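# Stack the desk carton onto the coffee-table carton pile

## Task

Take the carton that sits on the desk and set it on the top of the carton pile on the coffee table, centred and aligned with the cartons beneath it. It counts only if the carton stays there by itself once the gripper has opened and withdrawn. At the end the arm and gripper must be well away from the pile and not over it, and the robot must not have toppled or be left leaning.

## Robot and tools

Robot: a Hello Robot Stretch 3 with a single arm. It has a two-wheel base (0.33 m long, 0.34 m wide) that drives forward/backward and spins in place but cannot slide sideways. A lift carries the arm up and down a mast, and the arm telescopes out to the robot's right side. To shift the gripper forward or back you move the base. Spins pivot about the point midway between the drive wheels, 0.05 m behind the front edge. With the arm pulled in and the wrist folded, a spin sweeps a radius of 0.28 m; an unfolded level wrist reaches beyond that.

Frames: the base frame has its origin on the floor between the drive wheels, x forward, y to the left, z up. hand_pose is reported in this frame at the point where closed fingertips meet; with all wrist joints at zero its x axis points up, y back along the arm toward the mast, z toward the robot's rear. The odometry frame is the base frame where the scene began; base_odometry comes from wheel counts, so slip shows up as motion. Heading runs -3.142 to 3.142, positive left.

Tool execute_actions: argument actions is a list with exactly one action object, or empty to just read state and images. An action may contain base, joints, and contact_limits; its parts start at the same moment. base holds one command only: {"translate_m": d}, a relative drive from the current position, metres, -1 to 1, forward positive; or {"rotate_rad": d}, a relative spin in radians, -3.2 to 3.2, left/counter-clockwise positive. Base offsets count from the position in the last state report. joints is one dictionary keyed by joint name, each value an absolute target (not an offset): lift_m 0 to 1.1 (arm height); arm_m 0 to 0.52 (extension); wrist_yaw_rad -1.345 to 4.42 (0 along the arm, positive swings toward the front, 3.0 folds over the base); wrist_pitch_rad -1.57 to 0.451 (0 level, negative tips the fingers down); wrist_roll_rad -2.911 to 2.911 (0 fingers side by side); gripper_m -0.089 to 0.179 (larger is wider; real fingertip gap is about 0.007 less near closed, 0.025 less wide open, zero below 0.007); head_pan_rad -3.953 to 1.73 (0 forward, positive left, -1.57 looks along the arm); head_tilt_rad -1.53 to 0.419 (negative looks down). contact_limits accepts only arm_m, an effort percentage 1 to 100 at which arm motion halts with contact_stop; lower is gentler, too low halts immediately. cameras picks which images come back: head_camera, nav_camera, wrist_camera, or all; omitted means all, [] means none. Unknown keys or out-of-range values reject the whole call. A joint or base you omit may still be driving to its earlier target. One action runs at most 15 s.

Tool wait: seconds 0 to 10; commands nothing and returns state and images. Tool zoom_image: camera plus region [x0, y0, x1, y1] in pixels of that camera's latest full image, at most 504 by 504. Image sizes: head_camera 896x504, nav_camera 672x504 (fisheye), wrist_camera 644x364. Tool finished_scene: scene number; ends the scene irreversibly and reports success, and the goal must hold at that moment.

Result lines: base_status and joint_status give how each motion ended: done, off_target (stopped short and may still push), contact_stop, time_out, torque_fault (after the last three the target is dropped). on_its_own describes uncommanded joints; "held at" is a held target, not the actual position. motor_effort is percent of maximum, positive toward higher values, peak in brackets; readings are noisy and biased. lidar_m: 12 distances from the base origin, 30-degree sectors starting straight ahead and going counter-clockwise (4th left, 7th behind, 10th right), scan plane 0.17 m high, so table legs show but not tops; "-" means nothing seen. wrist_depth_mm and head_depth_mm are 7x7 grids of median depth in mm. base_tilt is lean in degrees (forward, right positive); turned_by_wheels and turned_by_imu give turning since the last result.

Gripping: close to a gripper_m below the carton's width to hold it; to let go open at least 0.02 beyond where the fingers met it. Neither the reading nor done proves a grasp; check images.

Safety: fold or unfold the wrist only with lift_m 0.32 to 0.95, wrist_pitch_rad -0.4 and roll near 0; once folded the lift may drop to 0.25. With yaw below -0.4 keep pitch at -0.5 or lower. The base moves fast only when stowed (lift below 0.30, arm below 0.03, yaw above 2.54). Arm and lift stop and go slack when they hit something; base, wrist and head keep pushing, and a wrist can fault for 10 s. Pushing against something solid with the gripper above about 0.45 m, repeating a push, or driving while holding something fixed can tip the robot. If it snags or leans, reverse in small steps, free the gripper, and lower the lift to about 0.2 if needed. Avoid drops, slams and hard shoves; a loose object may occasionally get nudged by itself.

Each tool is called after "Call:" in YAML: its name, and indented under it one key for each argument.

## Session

Call:
execute_actions:
  actions: []

Scene clock: 0.00 s.
base_odometry: x=+0.000 y=+0.000 heading=+0.000 (m, m, rad; odometry frame)
turned_by_wheels: +0.000 (rad since the last result)
turned_by_imu: +0.000 (rad since the last result)
base_tilt: forward=-1.6 right=+0.0 (deg)
lidar_m: 1.85 1.27 2.27 1.29 1.10 1.10 1.24 2.08 1.69 2.39 2.44 2.34
head_depth_mm: 1973 2801 2855 2885 2883 2857 2274 / 1976 2985 3143 3135 3164 3096 2262 / 1970 3034 3398 3475 3446 3324 1828 / 1965 3000 3712 3779 3768 3401 1733 / 1976 3020 3454 3464 3498 3348 1554 / 1893 3013 3134 3132 3130 1541 1432 / 1807 2829 2864 2886 2886 2788 1433
base_status: not commanded
joint_positions: lift_m=+0.526 arm_m=+0.001 wrist_yaw_rad=+3.104 wrist_pitch_rad=-0.397 wrist_roll_rad=-0.004 gripper_m=+0.037 head_pan_rad=-0.017 head_tilt_rad=+0.000
joint_status: not commanded
motor_effort: left_wheel=+1 right_wheel=-1 lift_m=+38 arm_m=-1 wrist_yaw_rad=+0 wrist_pitch_rad=+10 wrist_roll_rad=+0 gripper_m=+0 head_pan_rad=+1 head_tilt_rad=+2 (%)
hand_pose: x=-0.0128 y=+0.0813 z=+0.5434 quat_wxyz=(+0.152, +0.694, +0.127, +0.692) (m; base frame)
wrist_depth_mm: 782 897 - - - - - / 830 971 - - - - - / 856 - - - - - - / 904 - - - - - - / 875 913 919 889 890 869 878 / 774 769 761 748 723 743 742 / 665 657 644 649 642 637 636
pictures: head_camera (sideways: a quarter turn clockwise sets it upright), nav_camera (sideways: a quarter turn counterclockwise sets it upright), wrist_camera
Images, in order (width x height): head_camera 896x504, nav_camera 672x504, wrist_camera 644x364.

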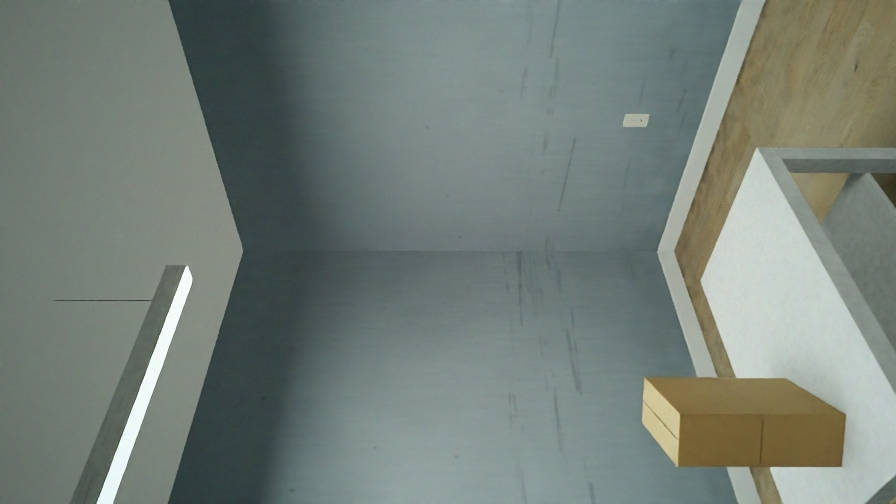

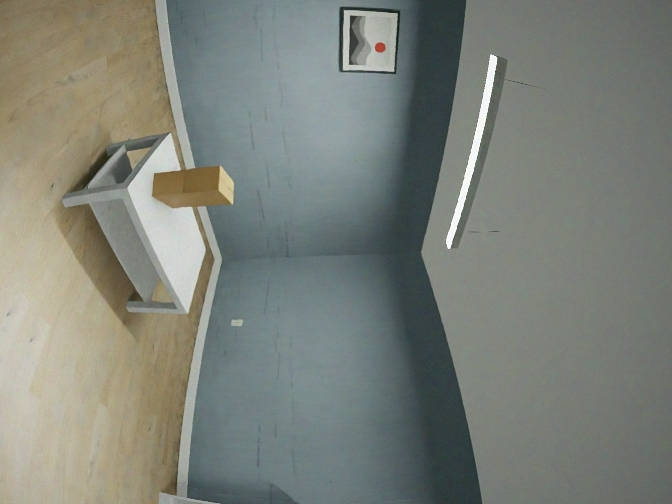

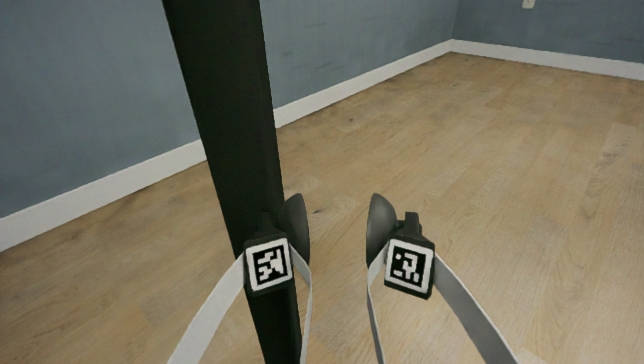

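Call:
execute_actions:
  actions:
    - {"joints":{"head_pan_rad":-1.6,"head_tilt_rad":-0.4}}
  cameras: ["nav_camera"]

Call:
execute_actions:
  actions:
    - {"joints":{"head_pan_rad":-3.3,"head_tilt_rad":-0.4}}
  cameras: ["nav_camera","head_camera"]

Scene clock: 1.73 s.
base_odometry: x=+0.000 y=+0.000 heading=+0.000 (m, m, rad; odometry frame)
turned_by_wheels: +0.000 (rad since the last result)
turned_by_imu: +0.000 (rad since the last result)
base_tilt: forward=-1.6 right=+0.0 (deg)
lidar_m: 1.84 1.27 2.28 1.29 1.10 1.10 1.24 2.08 1.69 2.38 2.44 2.34
head_depth_mm: 1990 2093 2159 1603 2304 1696 1419 / 2151 2286 2332 2511 2309 1762 1416 / 2355 2472 2542 2849 2313 1753 1419 / 2567 2778 2800 2994 2318 1758 1417 / 2824 3035 3231 3403 2298 1766 1415 / 2795 2943 3150 3175 2325 1759 1422 / 2574 2740 2862 2998 2318 1757 1423
base_status: not commanded
joint_positions: lift_m=+0.526 arm_m=+0.001 wrist_yaw_rad=+3.104 wrist_pitch_rad=-0.397 wrist_roll_rad=-0.004 gripper_m=+0.037 head_pan_rad=-1.593 head_tilt_rad=-0.395
joint_status: all done
motor_effort: left_wheel=+1(1) right_wheel=+0(1) lift_m=+38(38) arm_m=-1(1) wrist_yaw_rad=+1(0) wrist_pitch_rad=+10(9) wrist_roll_rad=+0(0) gripper_m=+0(0) head_pan_rad=-3(42) head_tilt_rad=-2(26) (%)
hand_pose: x=-0.0128 y=+0.0813 z=+0.5434 quat_wxyz=(+0.152, +0.694, +0.127, +0.692) (m; base frame)
wrist_depth_mm: 790 896 - - - - - / 828 963 - - - - - / 863 - - - - - - / 901 - - - - - - / 883 911 908 899 900 876 867 / 778 776 770 761 716 742 724 / 672 659 652 645 639 644 643
pictures: nav_camera (sideways: a quarter turn counterclockwise sets it upright)
Images, in order (width x height): nav_camera 672x504.

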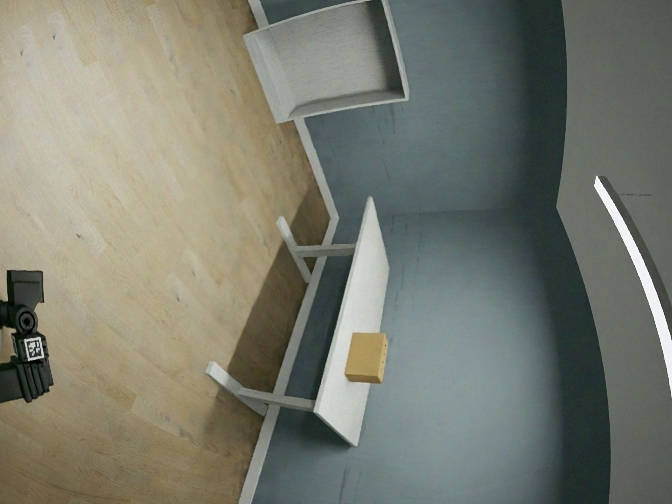

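Scene clock: 3.13 s.
base_odometry: x=+0.000 y=+0.000 heading=+0.000 (m, m, rad; odometry frame)
turned_by_wheels: +0.000 (rad since the last result)
turned_by_imu: +0.000 (rad since the last result)
base_tilt: forward=-1.6 right=-0.1 (deg)
lidar_m: 1.84 1.27 2.27 1.29 1.10 1.10 1.24 2.08 1.69 2.38 2.45 2.34
head_depth_mm: 956 1017 1089 1162 1246 1347 1379 / 1011 1075 1146 1228 1322 1446 1421 / 1080 1156 1236 1334 1439 1585 1411 / 1163 1248 1345 1461 1600 1689 1423 / 1256 1349 1480 1614 1780 1758 1416 / 1355 1470 1625 1797 2038 1757 1420 / 1508 1669 1844 2065 2217 1753 1415
base_status: not commanded
joint_positions: lift_m=+0.526 arm_m=+0.001 wrist_yaw_rad=+3.104 wrist_pitch_rad=-0.397 wrist_roll_rad=-0.004 gripper_m=+0.037 head_pan_rad=-3.293 head_tilt_rad=-0.395
joint_status: all done
motor_effort: left_wheel=+1(1) right_wheel=-1(1) lift_m=+38(38) arm_m=-1(1) wrist_yaw_rad=+0(0) wrist_pitch_rad=+9(10) wrist_roll_rad=+0(0) gripper_m=+0(1) head_pan_rad=-3(42) head_tilt_rad=-2(3) (%)
hand_pose: x=-0.0128 y=+0.0813 z=+0.5434 quat_wxyz=(+0.152, +0.694, +0.127, +0.692) (m; base frame)
wrist_depth_mm: 783 911 - - - - - / 808 - - - - - - / 863 - - - - - - / 905 - - - - - - / 889 939 895 879 883 886 867 / 776 778 758 758 725 745 731 / 670 650 654 648 650 641 635
pictures: head_camera (sideways: a quarter turn clockwise sets it upright), nav_camera (sideways: a quarter turn counterclockwise sets it upright)
Images, in order (width x height): head_camera 896x504, nav_camera 672x504.

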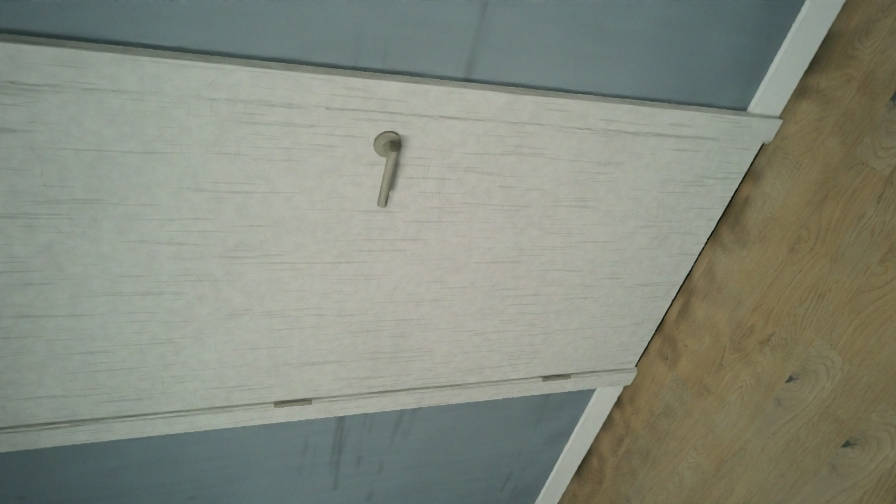

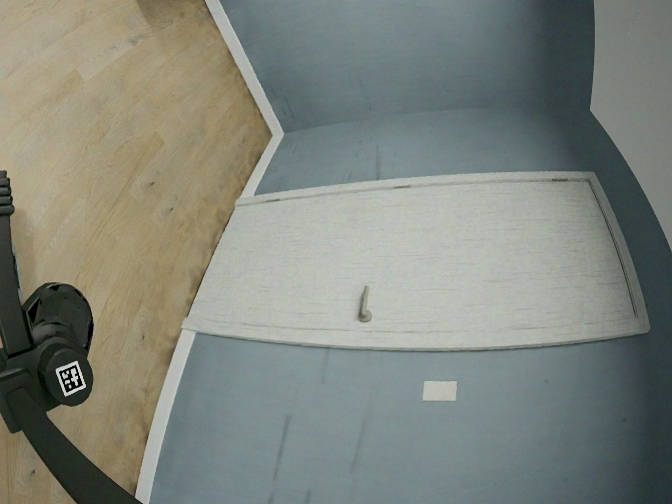

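Call:
execute_actions:
  actions:
    - {"joints":{"head_pan_rad":-1.95,"head_tilt_rad":-0.25}}
  cameras: ["head_camera"]

Scene clock: 4.97 s.
base_odometry: x=+0.000 y=+0.000 heading=+0.000 (m, m, rad; odometry frame)
turned_by_wheels: +0.000 (rad since the last result)
turned_by_imu: +0.000 (rad since the last result)
base_tilt: forward=-1.5 right=+0.0 (deg)
lidar_m: 1.84 1.28 2.27 1.29 1.10 1.10 1.24 2.08 1.69 2.38 2.44 2.35
head_depth_mm: 1790 1857 1963 2058 2142 2057 1595 / 1864 1945 2042 2106 2260 2065 1589 / 1945 2045 2127 2171 1862 1981 1595 / 2035 2113 2239 1745 2491 2065 1600 / 2130 2213 2349 1748 2623 2085 1595 / 2200 2345 2480 2236 2742 2076 1592 / 2349 2461 2626 2244 2753 2077 1599
base_status: not commanded
joint_positions: lift_m=+0.526 arm_m=+0.001 wrist_yaw_rad=+3.104 wrist_pitch_rad=-0.397 wrist_roll_rad=-0.004 gripper_m=+0.037 head_pan_rad=-1.957 head_tilt_rad=-0.261
joint_status: all done
motor_effort: left_wheel=+1(1) right_wheel=-1(1) lift_m=+38(38) arm_m=-1(1) wrist_yaw_rad=+0(1) wrist_pitch_rad=+10(9) wrist_roll_rad=+0(0) gripper_m=+0(0) head_pan_rad=+4(41) head_tilt_rad=+4(17) (%)
hand_pose: x=-0.0128 y=+0.0813 z=+0.5434 quat_wxyz=(+0.152, +0.694, +0.127, +0.692) (m; base frame)
wrist_depth_mm: 775 895 - - - - - / 822 962 - - - - - / 870 - - - - - - / 901 - - - - - - / 892 914 912 881 906 885 861 / 788 763 766 765 729 734 722 / 660 657 649 649 655 638 633
pictures: head_camera (sideways: a quarter turn clockwise sets it upright)
Images, in order (width x height): head_camera 896x504.

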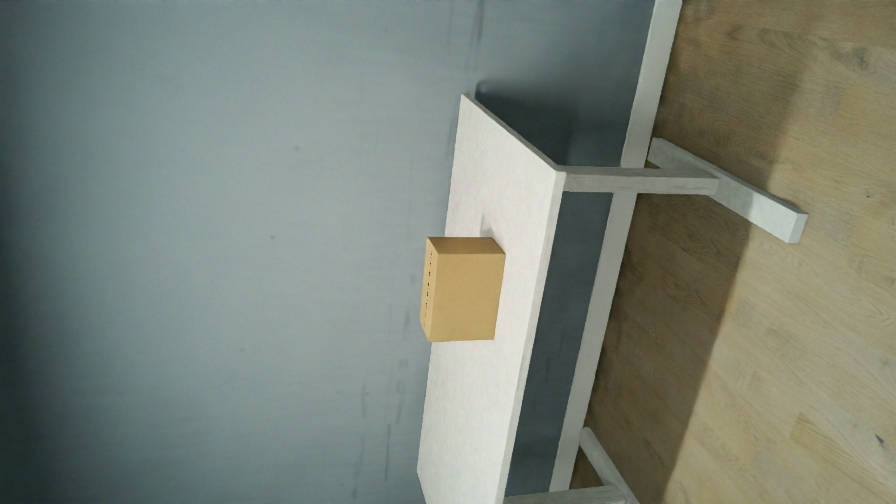

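Call:
execute_actions:
  actions:
    - {"base":{"rotate_rad":-1.713},"joints":{"lift_m":0.8,"wrist_yaw_rad":1.57,"wrist_pitch_rad":-0.4,"gripper_m":0.179,"head_pan_rad":0,"head_tilt_rad":-0.5}}
  cameras: []

Call:
execute_actions:
  actions:
    - {"base":{"translate_m":1.0},"joints":{"lift_m":1.1}}
  cameras: []

Call:
execute_actions:
  actions:
    - {"base":{"translate_m":0.25},"joints":{"wrist_pitch_rad":-1.57}}
  cameras: []

Call:
execute_actions:
  actions:
    - {"base":{"rotate_rad":0.93},"joints":{"head_pan_rad":-1.5,"head_tilt_rad":-0.8}}

Scene clock: 11.00 s.
base_odometry: x=+0.000 y=+0.000 heading=-1.713 (m, m, rad; odometry frame)
turned_by_wheels: -1.713 (rad since the last result)
turned_by_imu: -1.698 (rad since the last result)
base_tilt: forward=-1.6 right=+0.0 (deg)
lidar_m: 2.23 2.44 2.35 1.84 2.72 2.68 1.41 1.11 1.10 1.16 1.77 1.68
head_depth_mm: 1850 1994 1860 1889 1939 1591 1317 / 1968 2133 1607 2464 2020 1590 1319 / 2113 2286 1707 2623 2018 1599 1319 / 2276 2506 2234 2691 2027 1606 1324 / 2445 2698 2469 2633 2011 1601 1326 / 2653 2979 3256 2747 2019 1612 1329 / 2742 2946 3105 2749 2016 1596 1322
base_status: done
joint_positions: lift_m=+0.800 arm_m=+0.001 wrist_yaw_rad=+1.573 wrist_pitch_rad=-0.416 wrist_roll_rad=-0.004 gripper_m=+0.179 head_pan_rad=-0.007 head_tilt_rad=-0.494
joint_status: all done
motor_effort: left_wheel=+3(7) right_wheel=-3(5) lift_m=+46(47) arm_m=-1(1) wrist_yaw_rad=-3(2) wrist_pitch_rad=+9(9) wrist_roll_rad=+0(0) gripper_m=+1(100) head_pan_rad=+4(41) head_tilt_rad=-3(19) (%)
hand_pose: x=+0.2033 y=-0.1452 z=+0.8129 quat_wxyz=(+0.593, +0.592, -0.384, +0.388) (m; base frame)
wrist_depth_mm: - - - - - - - / - - - - - - - / - - - - - - - / - - - - - - - / - - - - - - - / - - - - - - - / 921 915 895 905 893 887 861
pictures: none
No camera images: the call's "cameras" was empty. Leave "cameras" out to get every camera's image.

Scene clock: 22.23 s.
base_odometry: x=-0.142 y=-0.990 heading=-1.713 (m, m, rad; odometry frame)
turned_by_wheels: +0.000 (rad since the last result)
turned_by_imu: +0.003 (rad since the last result)
base_tilt: forward=-1.6 right=+0.1 (deg)
lidar_m: 1.37 1.41 1.73 1.93 3.33 1.92 2.17 1.69 1.67 1.63 1.29 0.81
head_depth_mm: 1121 1197 1293 826 763 728 - / 1194 1284 1388 1205 820 749 1282 / 1278 1380 1504 1206 890 774 1320 / 1377 1495 1622 1209 893 1505 1321 / 1480 1640 1749 1211 927 1590 1328 / 1614 1792 1926 1213 1007 1592 1318 / 1777 1979 2241 1213 1955 1604 1329
base_status: done
joint_positions: lift_m=+1.100 arm_m=+0.001 wrist_yaw_rad=+1.573 wrist_pitch_rad=-0.417 wrist_roll_rad=-0.004 gripper_m=+0.179 head_pan_rad=-0.007 head_tilt_rad=-0.494
joint_status: all done
motor_effort: left_wheel=+3(9) right_wheel=-2(2) lift_m=+46(46) arm_m=-1(1) wrist_yaw_rad=-2(2) wrist_pitch_rad=+10(10) wrist_roll_rad=+0(0) gripper_m=+1(0) head_pan_rad=+5(3) head_tilt_rad=-3(3) (%)
hand_pose: x=+0.2032 y=-0.1452 z=+1.1127 quat_wxyz=(+0.593, +0.592, -0.384, +0.388) (m; base frame)
wrist_depth_mm: - - - - - 903 780 / - - - - - 964 822 / - - - - 729 - 885 / - - 878 772 657 821 877 / - - - 683 673 673 964 / - - - - 568 568 - / - - - - - 494 -
pictures: none
No camera images: the call's "cameras" was empty. Leave "cameras" out to get every camera's image.

Scene clock: 26.13 s.
base_odometry: x=-0.177 y=-1.237 heading=-1.713 (m, m, rad; odometry frame)
turned_by_wheels: +0.000 (rad since the last result)
turned_by_imu: +0.000 (rad since the last result)
base_tilt: forward=-1.6 right=+0.0 (deg)
lidar_m: 1.16 1.18 1.60 1.90 2.72 2.12 2.35 1.85 1.82 1.38 0.64 1.07
head_depth_mm: 936 1002 1087 1141 635 564 584 / 999 1078 1162 1209 888 684 585 / 1072 1156 1259 1210 891 706 587 / 1154 1254 1378 1207 894 708 586 / 1245 1359 1515 1215 894 707 632 / 1353 1503 1674 1216 895 710 1291 / 1485 1674 1888 1217 894 781 1321
base_status: done
joint_positions: lift_m=+1.100 arm_m=+0.001 wrist_yaw_rad=+1.573 wrist_pitch_rad=-1.564 wrist_roll_rad=-0.004 gripper_m=+0.179 head_pan_rad=-0.007 head_tilt_rad=-0.494
joint_status: all done
motor_effort: left_wheel=+3(8) right_wheel=-2(4) lift_m=+46(46) arm_m=-1(1) wrist_yaw_rad=-2(2) wrist_pitch_rad=-4(9) wrist_roll_rad=+0(0) gripper_m=+1(0) head_pan_rad=+4(4) head_tilt_rad=-3(2) (%)
hand_pose: x=-0.0438 y=-0.1458 z=+0.9820 quat_wxyz=(+0.707, +0.707, +0.000, +0.004) (m; base frame)
wrist_depth_mm: - - - - - 371 368 / - - - - - 402 384 / - - - - - - - / - - - - - - - / - - - - - - - / - - - - - - - / - - - - - - -
pictures: none
No camera images: the call's "cameras" was empty. Leave "cameras" out to get every camera's image.

Scene clock: 28.60 s.
base_odometry: x=-0.177 y=-1.237 heading=-0.783 (m, m, rad; odometry frame)
turned_by_wheels: +0.930 (rad since the last result)
turned_by_imu: +0.921 (rad since the last result)
base_tilt: forward=-1.6 right=+0.1 (deg)
lidar_m: 1.60 1.90 2.24 2.12 2.63 1.89 1.82 1.54 0.64 1.08 1.11 1.18
head_depth_mm: - - - - - - - / - - - 585 635 585 1130 / 930 1060 974 580 - 597 1151 / 937 1070 979 581 - 598 1155 / 948 1090 982 589 - 612 1154 / 962 1098 986 774 668 614 1159 / 972 1113 985 799 670 1249 1161
base_status: done
joint_positions: lift_m=+1.100 arm_m=+0.001 wrist_yaw_rad=+1.573 wrist_pitch_rad=-1.565 wrist_roll_rad=-0.004 gripper_m=+0.179 head_pan_rad=-1.493 head_tilt_rad=-0.790
joint_status: all done
motor_effort: left_wheel=-1(6) right_wheel=+1(4) lift_m=+46(46) arm_m=-1(1) wrist_yaw_rad=-2(1) wrist_pitch_rad=-3(3) wrist_roll_rad=+0(0) gripper_m=+1(0) head_pan_rad=-3(40) head_tilt_rad=-5(25) (%)
hand_pose: x=-0.0441 y=-0.1458 z=+0.9821 quat_wxyz=(+0.707, +0.707, +0.000, +0.004) (m; base frame)
wrist_depth_mm: - - - - - 371 363 / - - - - - 384 368 / - - - - - 400 371 / - - - - - 414 407 / - - - - - 428 422 / - - - - - 442 - / - - - - - 461 461
pictures: head_camera (sideways: a quarter turn clockwise sets it upright), nav_camera (sideways: a quarter turn counterclockwise sets it upright), wrist_camera
Images, in order (width x height): head_camera 896x504, nav_camera 672x504, wrist_camera 644x364.

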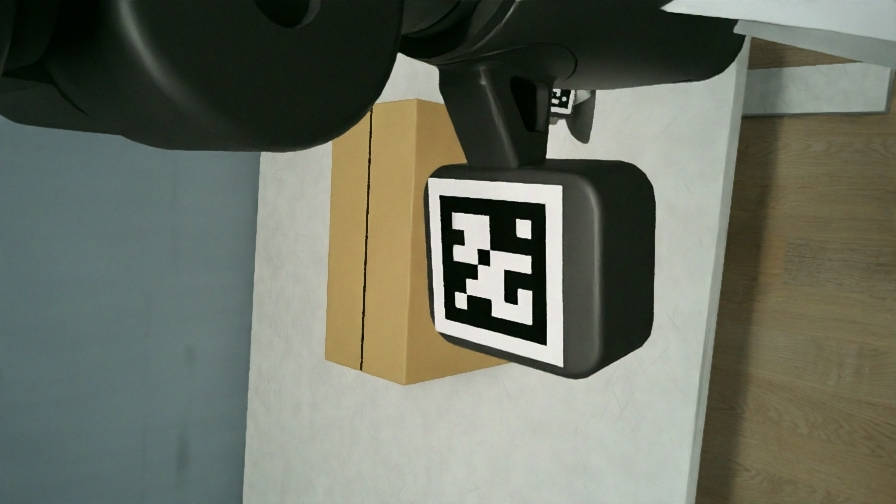

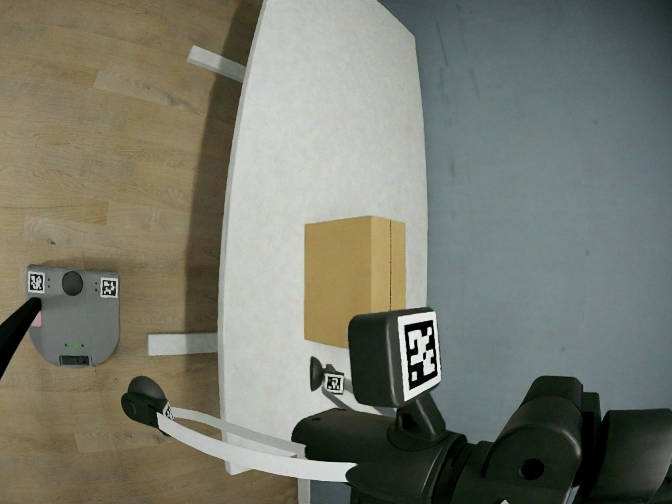

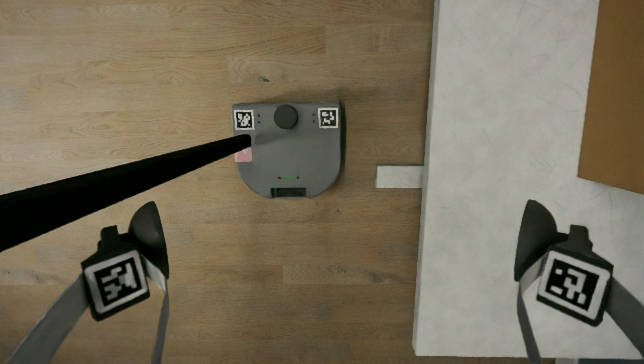

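Call:
execute_actions:
  actions:
    - {"base":{"translate_m":0.077},"joints":{"arm_m":0.38}}
  cameras: ["wrist_camera"]

Scene clock: 33.40 s.
base_odometry: x=-0.122 y=-1.292 heading=-0.783 (m, m, rad; odometry frame)
turned_by_wheels: +0.000 (rad since the last result)
turned_by_imu: -0.001 (rad since the last result)
base_tilt: forward=-1.6 right=+0.0 (deg)
lidar_m: 1.53 1.83 2.22 2.12 2.73 1.96 1.90 1.53 0.67 1.08 1.11 1.12
head_depth_mm: 949 1033 970 597 662 584 1116 / - 1047 1004 587 662 583 1151 / 932 1057 975 594 664 598 1156 / 939 1074 974 602 666 599 1149 / 950 1084 978 772 667 611 1156 / 960 1101 982 796 668 612 1158 / 970 1116 984 798 670 1246 1156
base_status: done
joint_positions: lift_m=+1.100 arm_m=+0.380 wrist_yaw_rad=+1.572 wrist_pitch_rad=-1.565 wrist_roll_rad=-0.004 gripper_m=+0.179 head_pan_rad=-1.493 head_tilt_rad=-0.790
joint_status: all done
motor_effort: left_wheel=-1(2) right_wheel=+1(3) lift_m=+46(46) arm_m=+5(7) wrist_yaw_rad=-1(1) wrist_pitch_rad=-3(3) wrist_roll_rad=+0(0) gripper_m=+0(0) head_pan_rad=-3(4) head_tilt_rad=-5(4) (%)
hand_pose: x=-0.0441 y=-0.5248 z=+0.9821 quat_wxyz=(+0.707, +0.707, +0.000, +0.004) (m; base frame)
wrist_depth_mm: - 388 376 214 369 372 369 / - - 393 222 381 382 383 / - 415 406 229 397 393 398 / - - 422 237 407 413 408 / - 449 439 246 427 433 420 / - 469 456 258 439 447 - / - - 486 471 466 460 461
pictures: wrist_camera
Images, in order (width x height): wrist_camera 644x364.

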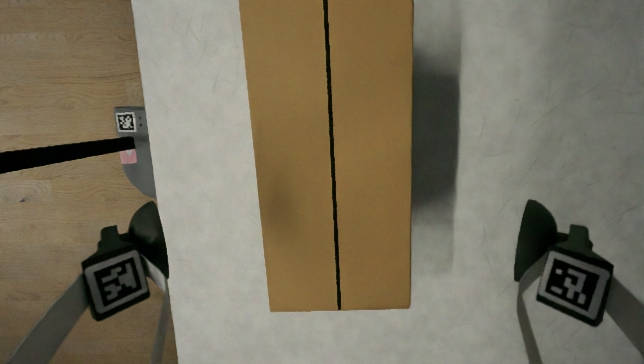

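Call:
execute_actions:
  actions:
    - {"base":{"translate_m":0.018},"joints":{"wrist_yaw_rad":1.615}}
  cameras: ["wrist_camera"]

Call:
execute_actions:
  actions:
    - {"joints":{"lift_m":0.97}}
  cameras: ["wrist_camera"]

Call:
execute_actions:
  actions:
    - {"joints":{"gripper_m":0.09}}
  cameras: ["wrist_camera"]

Call:
execute_actions:
  actions:
    - {"joints":{"lift_m":1.1}}
  cameras: ["wrist_camera"]

Scene clock: 35.20 s.
base_odometry: x=-0.110 y=-1.304 heading=-0.783 (m, m, rad; odometry frame)
turned_by_wheels: +0.000 (rad since the last result)
turned_by_imu: +0.000 (rad since the last result)
base_tilt: forward=-1.6 right=+0.0 (deg)
lidar_m: 1.50 1.82 2.21 2.12 2.76 1.97 1.92 1.53 0.68 1.07 1.11 1.10
head_depth_mm: 946 1033 967 583 652 583 1130 / - 1057 1005 586 658 584 1152 / 901 1060 978 594 665 596 1150 / 941 1076 979 617 668 598 1150 / 949 1089 979 793 666 612 1148 / 960 1098 982 795 668 613 1157 / 969 1114 986 798 669 1241 1158
base_status: done
joint_positions: lift_m=+1.100 arm_m=+0.380 wrist_yaw_rad=+1.612 wrist_pitch_rad=-1.565 wrist_roll_rad=-0.004 gripper_m=+0.179 head_pan_rad=-1.493 head_tilt_rad=-0.790
joint_status: all done
motor_effort: left_wheel=-1(3) right_wheel=+1(5) lift_m=+46(46) arm_m=+6(5) wrist_yaw_rad=+2(2) wrist_pitch_rad=-3(3) wrist_roll_rad=+0(0) gripper_m=+0(0) head_pan_rad=-3(3) head_tilt_rad=-5(4) (%)
hand_pose: x=-0.0440 y=-0.5257 z=+0.9821 quat_wxyz=(+0.707, +0.707, +0.014, +0.018) (m; base frame)
wrist_depth_mm: - - 378 215 369 369 366 / - - 393 222 222 382 380 / - 417 407 229 393 397 394 / - - 421 238 408 410 406 / - 449 441 248 425 430 420 / - 468 458 257 441 444 - / - - 477 473 470 466 457
pictures: wrist_camera
Images, in order (width x height): wrist_camera 644x364.

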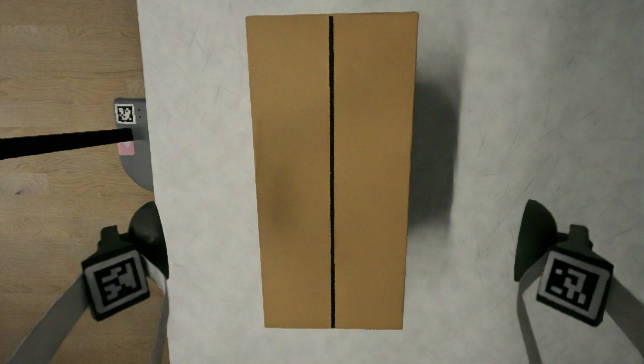

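Scene clock: 37.20 s.
base_odometry: x=-0.110 y=-1.304 heading=-0.783 (m, m, rad; odometry frame)
turned_by_wheels: +0.000 (rad since the last result)
turned_by_imu: +0.000 (rad since the last result)
base_tilt: forward=-1.5 right=+0.0 (deg)
lidar_m: 1.51 1.81 2.21 2.13 2.76 1.98 1.92 1.54 0.68 1.08 1.11 1.10
head_depth_mm: - 1033 970 582 653 583 1131 / - - 639 585 660 585 1156 / 931 1051 973 591 664 597 1153 / 940 1075 975 618 666 598 1156 / 948 1083 981 792 667 610 1153 / 959 1102 983 795 668 613 1157 / 967 1113 986 797 669 1240 1159
base_status: not commanded
joint_positions: lift_m=+0.970 arm_m=+0.380 wrist_yaw_rad=+1.612 wrist_pitch_rad=-1.565 wrist_roll_rad=-0.004 gripper_m=+0.179 head_pan_rad=-1.493 head_tilt_rad=-0.790
joint_status: all done
motor_effort: left_wheel=-1(1) right_wheel=+1(1) lift_m=+30(40) arm_m=+5(5) wrist_yaw_rad=+2(2) wrist_pitch_rad=-3(3) wrist_roll_rad=+0(0) gripper_m=+0(1) head_pan_rad=-3(3) head_tilt_rad=-4(5) (%)
hand_pose: x=-0.0440 y=-0.5257 z=+0.8526 quat_wxyz=(+0.707, +0.707, +0.014, +0.018) (m; base frame)
wrist_depth_mm: 600 263 96 95 94 94 253 / 949 272 100 99 98 98 261 / - 282 103 102 101 102 270 / - 294 107 106 105 106 280 / - 302 111 110 109 109 289 / - 319 116 115 113 114 - / - 335 121 120 118 314 317
pictures: wrist_camera
Images, in order (width x height): wrist_camera 644x364.

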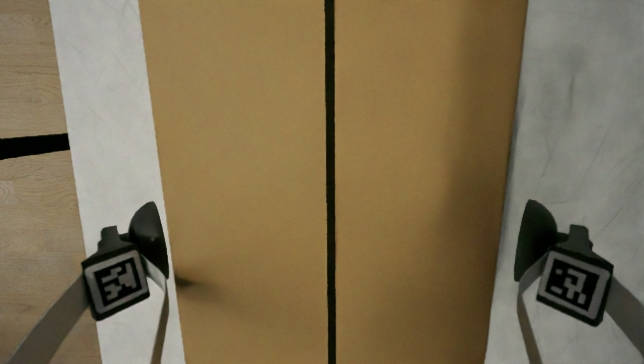

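Scene clock: 38.57 s.
base_odometry: x=-0.110 y=-1.304 heading=-0.783 (m, m, rad; odometry frame)
turned_by_wheels: +0.000 (rad since the last result)
turned_by_imu: +0.000 (rad since the last result)
base_tilt: forward=-1.6 right=+0.0 (deg)
lidar_m: 1.50 1.82 2.21 2.12 2.76 1.98 1.92 1.53 0.68 1.08 1.12 1.10
head_depth_mm: - 1032 965 582 657 583 1134 / - - 640 585 664 584 1150 / 928 1051 974 595 665 596 1152 / 935 1072 975 619 666 599 1156 / 951 1085 977 796 668 611 1154 / 961 1101 980 795 668 613 1162 / 973 1117 982 797 671 1250 1155
base_status: not commanded
joint_positions: lift_m=+0.970 arm_m=+0.380 wrist_yaw_rad=+1.612 wrist_pitch_rad=-1.567 wrist_roll_rad=-0.004 gripper_m=+0.092 head_pan_rad=-1.493 head_tilt_rad=-0.790
joint_status: all done
motor_effort: left_wheel=-1(1) right_wheel=+1(1) lift_m=+30(30) arm_m=+5(5) wrist_yaw_rad=+2(2) wrist_pitch_rad=-2(3) wrist_roll_rad=+0(0) gripper_m=-36(100) head_pan_rad=-2(4) head_tilt_rad=-4(4) (%)
hand_pose: x=-0.0444 y=-0.5257 z=+0.8526 quat_wxyz=(+0.707, +0.707, +0.015, +0.017) (m; base frame)
wrist_depth_mm: 590 262 97 96 95 95 254 / 941 273 100 99 98 98 260 / - 283 104 103 102 102 270 / - 294 108 106 106 106 282 / - 304 112 111 110 109 292 / - - 116 115 114 114 301 / - 335 122 121 119 315 318
pictures: wrist_camera
Images, in order (width x height): wrist_camera 644x364.

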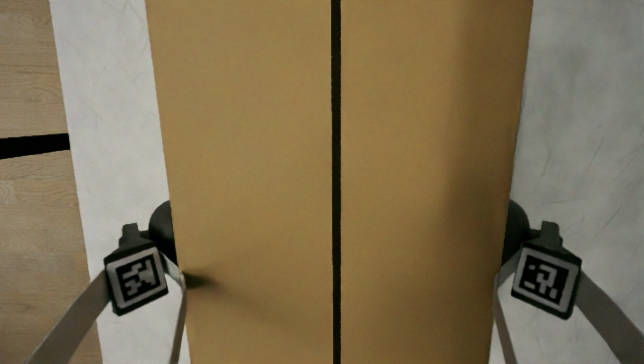

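Scene clock: 40.57 s.
base_odometry: x=-0.110 y=-1.304 heading=-0.783 (m, m, rad; odometry frame)
turned_by_wheels: +0.000 (rad since the last result)
turned_by_imu: +0.000 (rad since the last result)
base_tilt: forward=-1.6 right=+0.0 (deg)
lidar_m: 1.50 1.82 2.22 2.12 2.76 1.98 1.92 1.53 0.68 1.08 1.12 1.10
head_depth_mm: 944 995 491 584 663 583 1118 / 939 773 495 590 662 584 1149 / 898 1003 498 597 664 597 1157 / 941 1022 503 733 667 599 1155 / 950 1085 977 794 669 611 1153 / 956 1103 983 796 669 612 1157 / 968 1114 985 798 669 1241 1162
base_status: not commanded
joint_positions: lift_m=+1.100 arm_m=+0.380 wrist_yaw_rad=+1.612 wrist_pitch_rad=-1.567 wrist_roll_rad=-0.004 gripper_m=+0.101 head_pan_rad=-1.493 head_tilt_rad=-0.790
joint_status: all done
on_its_own: gripper_m is held at +0.101, not at your +0.090, by its stall guard, which is still easing
motor_effort: left_wheel=-1(1) right_wheel=+1(1) lift_m=+46(48) arm_m=+5(5) wrist_yaw_rad=+1(1) wrist_pitch_rad=-2(2) wrist_roll_rad=+0(0) gripper_m=-9(36) head_pan_rad=-3(3) head_tilt_rad=-5(4) (%)
hand_pose: x=-0.0446 y=-0.5258 z=+0.9821 quat_wxyz=(+0.707, +0.707, +0.015, +0.017) (m; base frame)
wrist_depth_mm: - - 100 99 98 98 363 / - - 104 102 102 102 378 / - 415 107 106 105 105 395 / - - 111 110 109 110 409 / - - 115 115 113 113 423 / - - 120 119 118 118 437 / - - 126 124 122 456 461
pictures: wrist_camera
Images, in order (width x height): wrist_camera 644x364.

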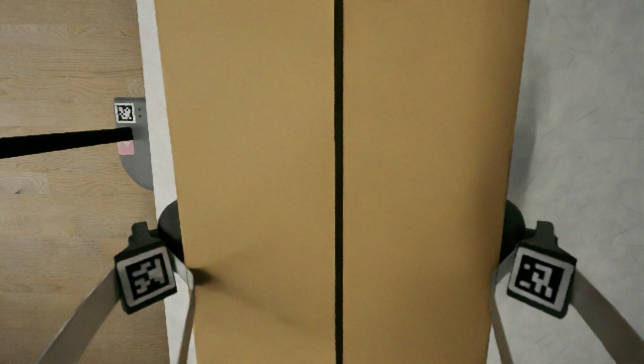

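Call:
execute_actions:
  actions:
    - {"joints":{"arm_m":0.08,"head_pan_rad":0,"head_tilt_rad":-0.5}}
  cameras: []

Call:
execute_actions:
  actions:
    - {"base":{"rotate_rad":1.586}}
  cameras: []

Call:
execute_actions:
  actions:
    - {"base":{"translate_m":1.0}}
  cameras: ["wrist_camera"]

Call:
execute_actions:
  actions:
    - {"base":{"translate_m":0.3}}

Scene clock: 45.13 s.
base_odometry: x=-0.110 y=-1.304 heading=-0.783 (m, m, rad; odometry frame)
turned_by_wheels: +0.000 (rad since the last result)
turned_by_imu: -0.001 (rad since the last result)
base_tilt: forward=-1.6 right=+0.0 (deg)
lidar_m: 1.51 1.82 2.21 2.13 2.76 1.98 1.92 1.53 0.67 1.07 1.11 1.10
head_depth_mm: 1541 1684 1848 1958 1791 1574 1307 / 1538 1681 1858 2068 1965 1571 1304 / 1544 1679 1871 2064 1970 1579 1301 / 1543 1692 1852 2074 1976 1582 1309 / 1558 1652 1800 2008 1898 1577 1313 / 1561 1655 1815 2003 1918 1574 1312 / 1561 1658 1811 2021 1925 1594 1304
base_status: not commanded
joint_positions: lift_m=+1.100 arm_m=+0.080 wrist_yaw_rad=+1.613 wrist_pitch_rad=-1.567 wrist_roll_rad=-0.004 gripper_m=+0.105 head_pan_rad=-0.007 head_tilt_rad=-0.507
joint_status: all done
on_its_own: gripper_m is held at +0.104, not at your +0.090, by its stall guard, which is not easing now
motor_effort: left_wheel=-1(1) right_wheel=+1(1) lift_m=+46(46) arm_m=-6(6) wrist_yaw_rad=+1(2) wrist_pitch_rad=-1(1) wrist_roll_rad=+0(0) gripper_m=-24(25) head_pan_rad=+5(41) head_tilt_rad=+3(23) (%)
hand_pose: x=-0.0446 y=-0.2266 z=+0.9821 quat_wxyz=(+0.707, +0.707, +0.015, +0.017) (m; base frame)
wrist_depth_mm: - - 100 99 98 98 368 / - - 104 102 101 102 380 / - - 107 106 105 106 395 / - - 111 110 109 110 410 / - - 116 114 113 113 422 / - - 120 119 118 118 438 / - - 126 124 123 456 463
pictures: none
No camera images: the call's "cameras" was empty. Leave "cameras" out to get every camera's image.

Scene clock: 48.63 s.
base_odometry: x=-0.110 y=-1.304 heading=+0.803 (m, m, rad; odometry frame)
turned_by_wheels: +1.586 (rad since the last result)
turned_by_imu: +1.570 (rad since the last result)
base_tilt: forward=-1.6 right=+0.0 (deg)
lidar_m: 2.13 2.73 1.98 1.92 1.52 0.67 1.07 1.11 1.10 1.51 1.82 2.21
head_depth_mm: 3169 3448 3683 2487 1972 1571 1304 / 3219 3497 2620 2526 1981 1577 1308 / 3243 3459 2452 2544 1978 1572 1305 / 3234 3490 2356 2490 1966 1570 1307 / 3249 3540 3792 2670 1988 1576 1309 / 3204 3531 3755 2668 1984 1582 1310 / 3239 3571 3782 2688 1991 1577 1315
base_status: done
joint_positions: lift_m=+1.100 arm_m=+0.080 wrist_yaw_rad=+1.613 wrist_pitch_rad=-1.567 wrist_roll_rad=-0.004 gripper_m=+0.105 head_pan_rad=-0.007 head_tilt_rad=-0.507
joint_status: not commanded
on_its_own: gripper_m is held at +0.104, not at your +0.090, by its stall guard, which is not easing now
motor_effort: left_wheel=-1(5) right_wheel=+1(4) lift_m=+46(46) arm_m=-6(6) wrist_yaw_rad=+0(1) wrist_pitch_rad=-2(2) wrist_roll_rad=+0(0) gripper_m=-24(25) head_pan_rad=+3(5) head_tilt_rad=+2(3) (%)
hand_pose: x=-0.0445 y=-0.2266 z=+0.9821 quat_wxyz=(+0.707, +0.707, +0.015, +0.017) (m; base frame)
wrist_depth_mm: - - 100 99 98 98 - / - - 103 102 101 101 - / - - 107 106 105 106 - / - - 111 110 109 110 - / - - 116 115 113 112 - / - - 120 119 118 118 - / 488 482 126 124 123 459 465
pictures: none
No camera images: the call's "cameras" was empty. Leave "cameras" out to get every camera's image.

Scene clock: 59.87 s.
base_odometry: x=+0.585 y=-0.585 heading=+0.803 (m, m, rad; odometry frame)
turned_by_wheels: +0.000 (rad since the last result)
turned_by_imu: +0.002 (rad since the last result)
base_tilt: forward=-1.5 right=+0.0 (deg)
lidar_m: 1.13 2.72 2.00 1.93 1.98 2.14 1.63 1.87 1.67 1.77 1.90 1.29
head_depth_mm: 2299 2509 2739 1735 1567 1564 1303 / 2279 2510 2785 1720 1576 1575 1302 / 2321 2530 2648 1550 1576 1576 1305 / 2319 2537 2638 1473 1581 1579 1312 / 2315 2545 2803 2576 1587 1535 1313 / 2326 2561 2792 2706 1996 1583 1306 / 2339 2551 2814 2685 1994 1586 1313
base_status: done
joint_positions: lift_m=+1.100 arm_m=+0.080 wrist_yaw_rad=+1.613 wrist_pitch_rad=-1.567 wrist_roll_rad=-0.004 gripper_m=+0.105 head_pan_rad=-0.007 head_tilt_rad=-0.507
joint_status: not commanded
on_its_own: gripper_m is held at +0.104, not at your +0.090, by its stall guard, which is not easing now
motor_effort: left_wheel=-2(3) right_wheel=+2(5) lift_m=+46(46) arm_m=-6(6) wrist_yaw_rad=+2(1) wrist_pitch_rad=-2(2) wrist_roll_rad=+0(0) gripper_m=-25(24) head_pan_rad=+4(4) head_tilt_rad=+3(3) (%)
hand_pose: x=-0.0445 y=-0.2266 z=+0.9821 quat_wxyz=(+0.707, +0.707, +0.015, +0.017) (m; base frame)
wrist_depth_mm: - - 100 99 98 98 - / - - 104 102 102 102 - / - - 107 106 105 106 - / - - 111 110 109 110 - / - - 116 114 113 113 - / - - 120 119 118 118 - / - - 125 124 123 - -
pictures: wrist_camera
Images, in order (width x height): wrist_camera 644x364.

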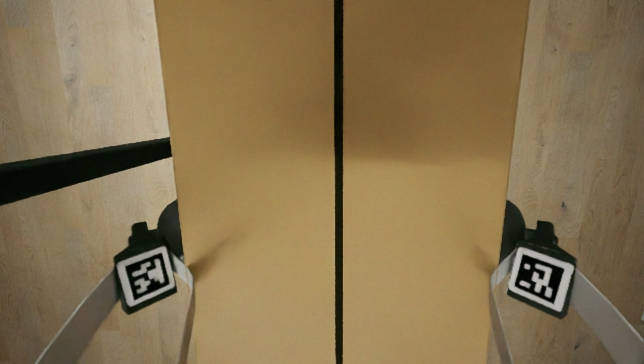

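Scene clock: 64.27 s.
base_odometry: x=+0.794 y=-0.369 heading=+0.803 (m, m, rad; odometry frame)
turned_by_wheels: +0.000 (rad since the last result)
turned_by_imu: +0.000 (rad since the last result)
base_tilt: forward=-1.5 right=+0.0 (deg)
lidar_m: 0.84 2.49 1.99 1.93 2.01 2.45 1.92 2.13 1.82 1.54 1.91 1.04
head_depth_mm: 2039 2194 2424 2587 1281 1276 1307 / 2043 2223 2443 2585 1290 1281 1307 / 2046 2223 2427 1194 1256 1287 1306 / 2044 2231 2473 1122 1204 1321 1305 / 2079 2289 2478 2543 1346 1177 1281 / 2064 2267 2460 2670 1999 1575 1312 / 2076 2263 2518 2647 1998 1582 1314
base_status: done
joint_positions: lift_m=+1.100 arm_m=+0.080 wrist_yaw_rad=+1.613 wrist_pitch_rad=-1.567 wrist_roll_rad=-0.004 gripper_m=+0.105 head_pan_rad=-0.007 head_tilt_rad=-0.507
joint_status: not commanded
on_its_own: gripper_m is held at +0.104, not at your +0.090, by its stall guard, which is not easing now
motor_effort: left_wheel=-2(3) right_wheel=+2(5) lift_m=+46(47) arm_m=-6(6) wrist_yaw_rad=+1(2) wrist_pitch_rad=-2(2) wrist_roll_rad=+0(0) gripper_m=-25(24) head_pan_rad=+5(4) head_tilt_rad=+3(3) (%)
hand_pose: x=-0.0445 y=-0.2266 z=+0.9821 quat_wxyz=(+0.707, +0.707, +0.015, +0.017) (m; base frame)
wrist_depth_mm: - - 100 99 98 98 - / - - 104 103 101 102 - / - - 107 106 105 106 - / - - 111 110 109 110 - / - - 116 114 113 113 - / - - 120 119 118 118 - / - - 126 124 123 - -
pictures: head_camera (sideways: a quarter turn clockwise sets it upright), nav_camera (sideways: a quarter turn counterclockwise sets it upright), wrist_camera
Images, in order (width x height): head_camera 896x504, nav_camera 672x504, wrist_camera 644x364.

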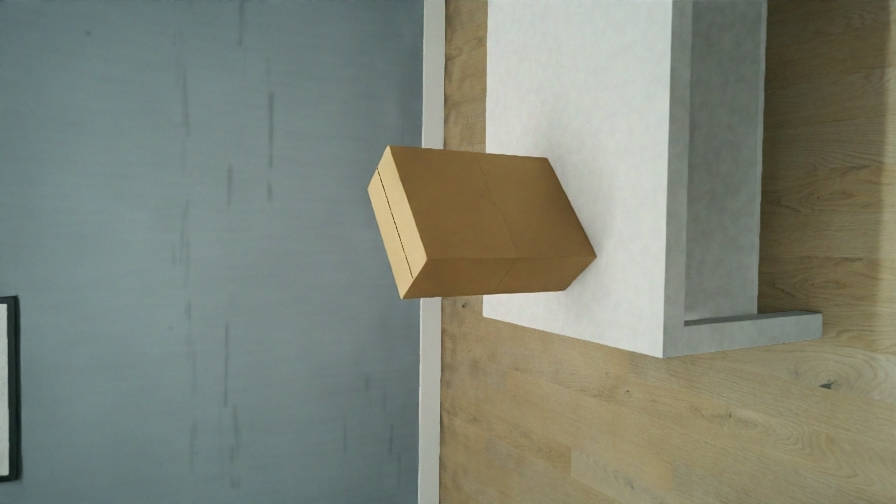

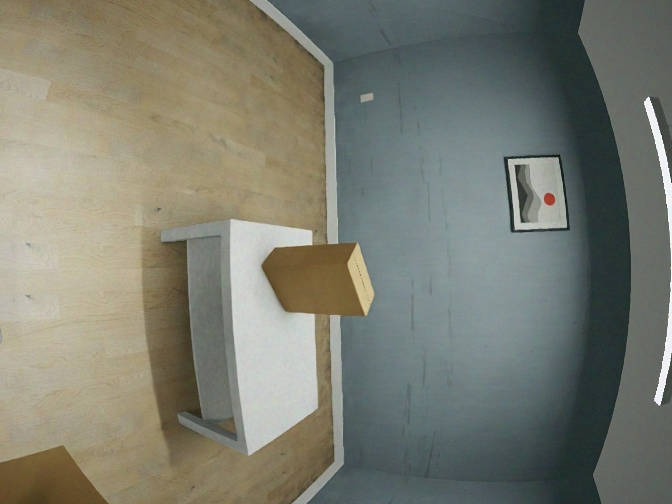

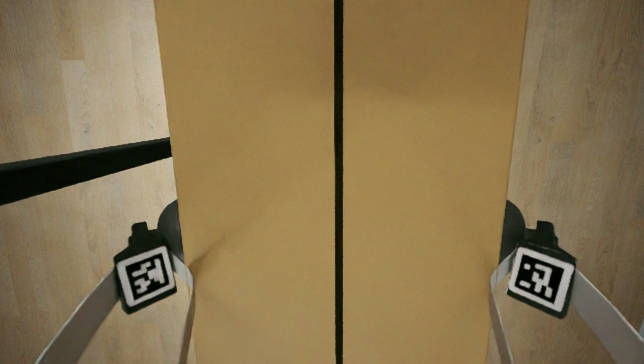

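Call:
execute_actions:
  actions:
    - {"base":{"translate_m":0.47}}
  cameras: []

Call:
execute_actions:
  actions:
    - {"base":{"rotate_rad":1.57},"joints":{"head_pan_rad":-1.5,"head_tilt_rad":-0.6}}
  cameras: ["nav_camera"]

Call:
execute_actions:
  actions:
    - {"joints":{"arm_m":0.25}}
  cameras: []

Call:
execute_actions:
  actions:
    - {"joints":{"arm_m":0.48,"wrist_yaw_rad":2.216}}

Scene clock: 71.87 s.
base_odometry: x=+1.120 y=-0.031 heading=+0.802 (m, m, rad; odometry frame)
turned_by_wheels: +0.000 (rad since the last result)
turned_by_imu: +0.000 (rad since the last result)
base_tilt: forward=-1.6 right=-0.1 (deg)
lidar_m: 0.86 0.38 1.98 1.92 2.00 2.74 2.39 2.13 1.68 1.84 0.73 1.06
head_depth_mm: 1609 1750 1934 2155 1989 1026 847 / 1622 1759 1938 2156 1787 964 851 / 1634 1775 1951 2156 746 793 851 / 1643 1781 1949 2191 740 705 806 / 1640 1804 1972 2197 1983 830 853 / 1644 1798 1978 2212 2000 1580 1223 / 1647 1812 1996 2234 1985 1579 1311
base_status: done
joint_positions: lift_m=+1.100 arm_m=+0.080 wrist_yaw_rad=+1.613 wrist_pitch_rad=-1.567 wrist_roll_rad=-0.004 gripper_m=+0.105 head_pan_rad=-0.007 head_tilt_rad=-0.507
joint_status: not commanded
on_its_own: gripper_m is held at +0.104, not at your +0.090, by its stall guard, which is not easing now
motor_effort: left_wheel=-2(3) right_wheel=+2(3) lift_m=+46(46) arm_m=-6(6) wrist_yaw_rad=+1(1) wrist_pitch_rad=-2(2) wrist_roll_rad=+0(0) gripper_m=-25(25) head_pan_rad=+4(3) head_tilt_rad=+3(3) (%)
hand_pose: x=-0.0445 y=-0.2266 z=+0.9821 quat_wxyz=(+0.707, +0.707, +0.015, +0.017) (m; base frame)
wrist_depth_mm: - - 100 99 98 98 - / - - 103 102 101 101 - / - - 107 106 105 106 - / - - 111 110 109 110 - / - - 115 114 113 113 - / - - 120 119 118 118 - / - - 126 124 123 - -
pictures: none
No camera images: the call's "cameras" was empty. Leave "cameras" out to get every camera's image.

Scene clock: 75.30 s.
base_odometry: x=+1.120 y=-0.031 heading=+2.372 (m, m, rad; odometry frame)
turned_by_wheels: +1.570 (rad since the last result)
turned_by_imu: +1.554 (rad since the last result)
base_tilt: forward=-1.6 right=+0.0 (deg)
lidar_m: 1.92 2.00 2.72 2.40 2.14 1.69 1.84 0.73 1.07 0.86 0.38 1.99
head_depth_mm: - - - - - - - / - - - 2151 738 303 - / 1628 1809 2039 2187 712 303 - / 1645 1837 2042 2244 681 304 - / 1679 1857 2074 2237 1756 304 - / 1712 1881 2099 2275 1823 1480 1253 / 1715 1896 2129 2332 1805 1474 1256
base_status: done
joint_positions: lift_m=+1.100 arm_m=+0.080 wrist_yaw_rad=+1.613 wrist_pitch_rad=-1.567 wrist_roll_rad=-0.004 gripper_m=+0.105 head_pan_rad=-1.493 head_tilt_rad=-0.592
joint_status: all done
on_its_own: gripper_m is held at +0.104, not at your +0.090, by its stall guard, which is not easing now
motor_effort: left_wheel=-2(6) right_wheel=+1(4) lift_m=+46(46) arm_m=-6(6) wrist_yaw_rad=+1(1) wrist_pitch_rad=-2(2) wrist_roll_rad=+0(0) gripper_m=-25(24) head_pan_rad=-3(41) head_tilt_rad=-3(13) (%)
hand_pose: x=-0.0445 y=-0.2266 z=+0.9821 quat_wxyz=(+0.707, +0.707, +0.015, +0.017) (m; base frame)
wrist_depth_mm: - - 100 99 98 98 611 / - - 103 102 101 101 360 / - - 107 106 105 106 366 / - - 111 110 109 110 432 / - - 116 114 113 113 693 / - - 120 119 118 118 - / - - 126 124 123 751 749
pictures: nav_camera (sideways: a quarter turn counterclockwise sets it upright)
Images, in order (width x height): nav_camera 672x504.

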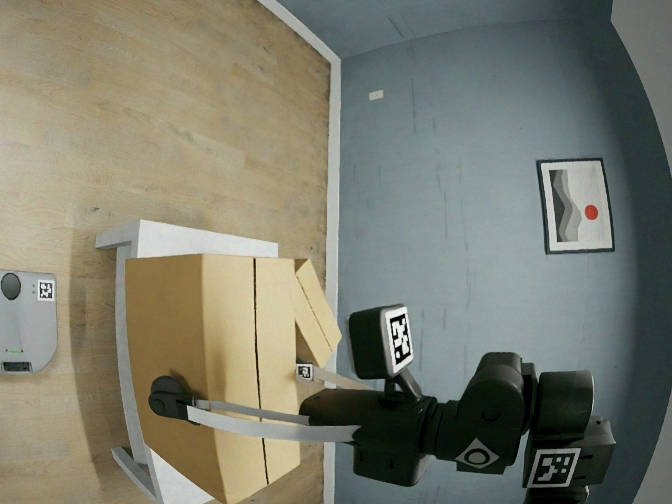

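Scene clock: 77.80 s.
base_odometry: x=+1.120 y=-0.031 heading=+2.372 (m, m, rad; odometry frame)
turned_by_wheels: +0.000 (rad since the last result)
turned_by_imu: -0.001 (rad since the last result)
base_tilt: forward=-1.7 right=-0.1 (deg)
lidar_m: 1.92 2.00 2.71 2.40 2.13 1.69 1.84 0.73 1.07 0.86 0.38 2.00
head_depth_mm: - - - 472 397 456 809 / - - - 456 395 465 812 / 1641 1807 2102 475 407 470 809 / 1646 1837 2072 476 410 476 812 / 1667 1845 2072 2244 1696 960 812 / 1695 1889 2101 2284 1815 1479 1252 / 1714 1913 2155 2291 1811 1494 1256
base_status: not commanded
joint_positions: lift_m=+1.100 arm_m=+0.250 wrist_yaw_rad=+1.613 wrist_pitch_rad=-1.567 wrist_roll_rad=-0.004 gripper_m=+0.105 head_pan_rad=-1.493 head_tilt_rad=-0.593
joint_status: all done
on_its_own: gripper_m is held at +0.104, not at your +0.090, by its stall guard, which is not easing now
motor_effort: left_wheel=-1(1) right_wheel=+1(2) lift_m=+46(46) arm_m=+5(6) wrist_yaw_rad=+2(2) wrist_pitch_rad=-2(2) wrist_roll_rad=+0(0) gripper_m=-25(24) head_pan_rad=-3(4) head_tilt_rad=-3(4) (%)
hand_pose: x=-0.0445 y=-0.3958 z=+0.9821 quat_wxyz=(+0.707, +0.707, +0.015, +0.017) (m; base frame)
wrist_depth_mm: - - 100 99 98 98 - / - - 103 103 102 102 303 / - - 107 106 105 106 309 / - - 111 110 109 110 318 / - - 115 114 113 113 333 / - - 120 119 118 118 - / - - 126 124 122 763 -
pictures: none
No camera images: the call's "cameras" was empty. Leave "cameras" out to get every camera's image.

Scene clock: 80.73 s.
base_odometry: x=+1.120 y=-0.031 heading=+2.372 (m, m, rad; odometry frame)
turned_by_wheels: +0.000 (rad since the last result)
turned_by_imu: -0.001 (rad since the last result)
base_tilt: forward=-1.6 right=+0.0 (deg)
lidar_m: 1.92 2.00 2.72 2.39 2.13 1.69 1.84 0.73 1.07 0.86 0.38 2.00
head_depth_mm: 1617 1755 679 710 1129 954 807 / - - 644 645 776 910 809 / 1619 1769 661 587 702 843 810 / 1655 1851 1975 646 714 843 811 / 1669 1851 2083 2227 1803 988 813 / 1693 1880 2128 2267 1807 1480 1253 / 1715 1912 2164 2319 1805 1482 1254
base_status: not commanded
joint_positions: lift_m=+1.100 arm_m=+0.480 wrist_yaw_rad=+2.213 wrist_pitch_rad=-1.567 wrist_roll_rad=-0.004 gripper_m=+0.105 head_pan_rad=-1.493 head_tilt_rad=-0.593
joint_status: all done
on_its_own: gripper_m is held at +0.104, not at your +0.090, by its stall guard, which is not easing now
motor_effort: left_wheel=-1(1) right_wheel=+2(2) lift_m=+46(46) arm_m=+5(4) wrist_yaw_rad=+1(3) wrist_pitch_rad=-2(2) wrist_roll_rad=+0(0) gripper_m=-25(25) head_pan_rad=-4(3) head_tilt_rad=-3(4) (%)
hand_pose: x=-0.0398 y=-0.6386 z=+0.9821 quat_wxyz=(+0.670, +0.671, +0.223, +0.226) (m; base frame)
wrist_depth_mm: - 101 100 99 98 98 - / - - 103 102 102 102 - / - - 107 106 105 106 - / - - 111 110 109 110 - / - - 116 115 113 113 - / - 766 120 119 118 118 - / - - 126 124 123 - -
pictures: head_camera (sideways: a quarter turn clockwise sets it upright), nav_camera (sideways: a quarter turn counterclockwise sets it upright), wrist_camera
Images, in order (width x height): head_camera 896x504, nav_camera 672x504, wrist_camera 644x364.

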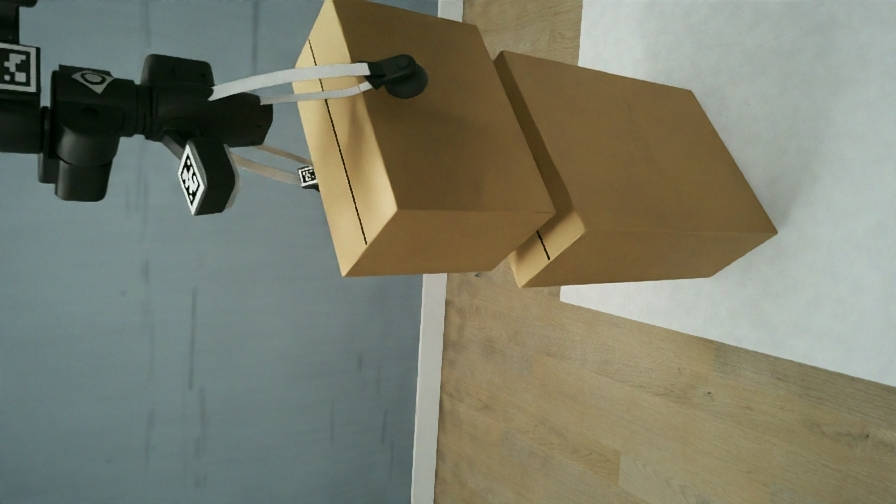

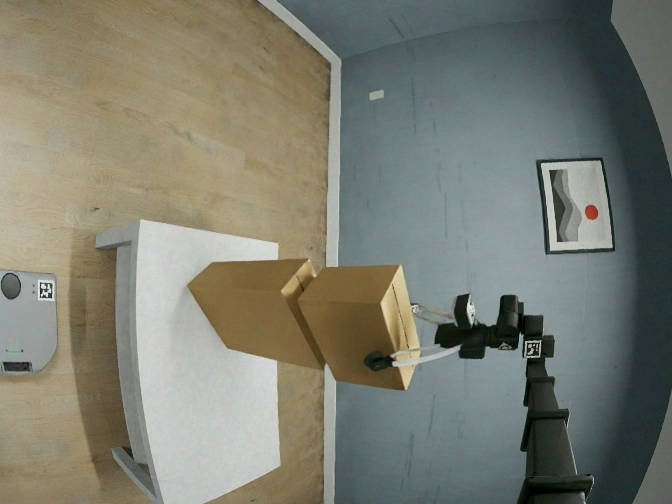

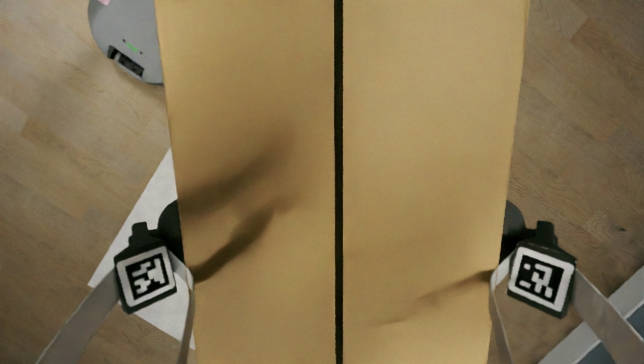

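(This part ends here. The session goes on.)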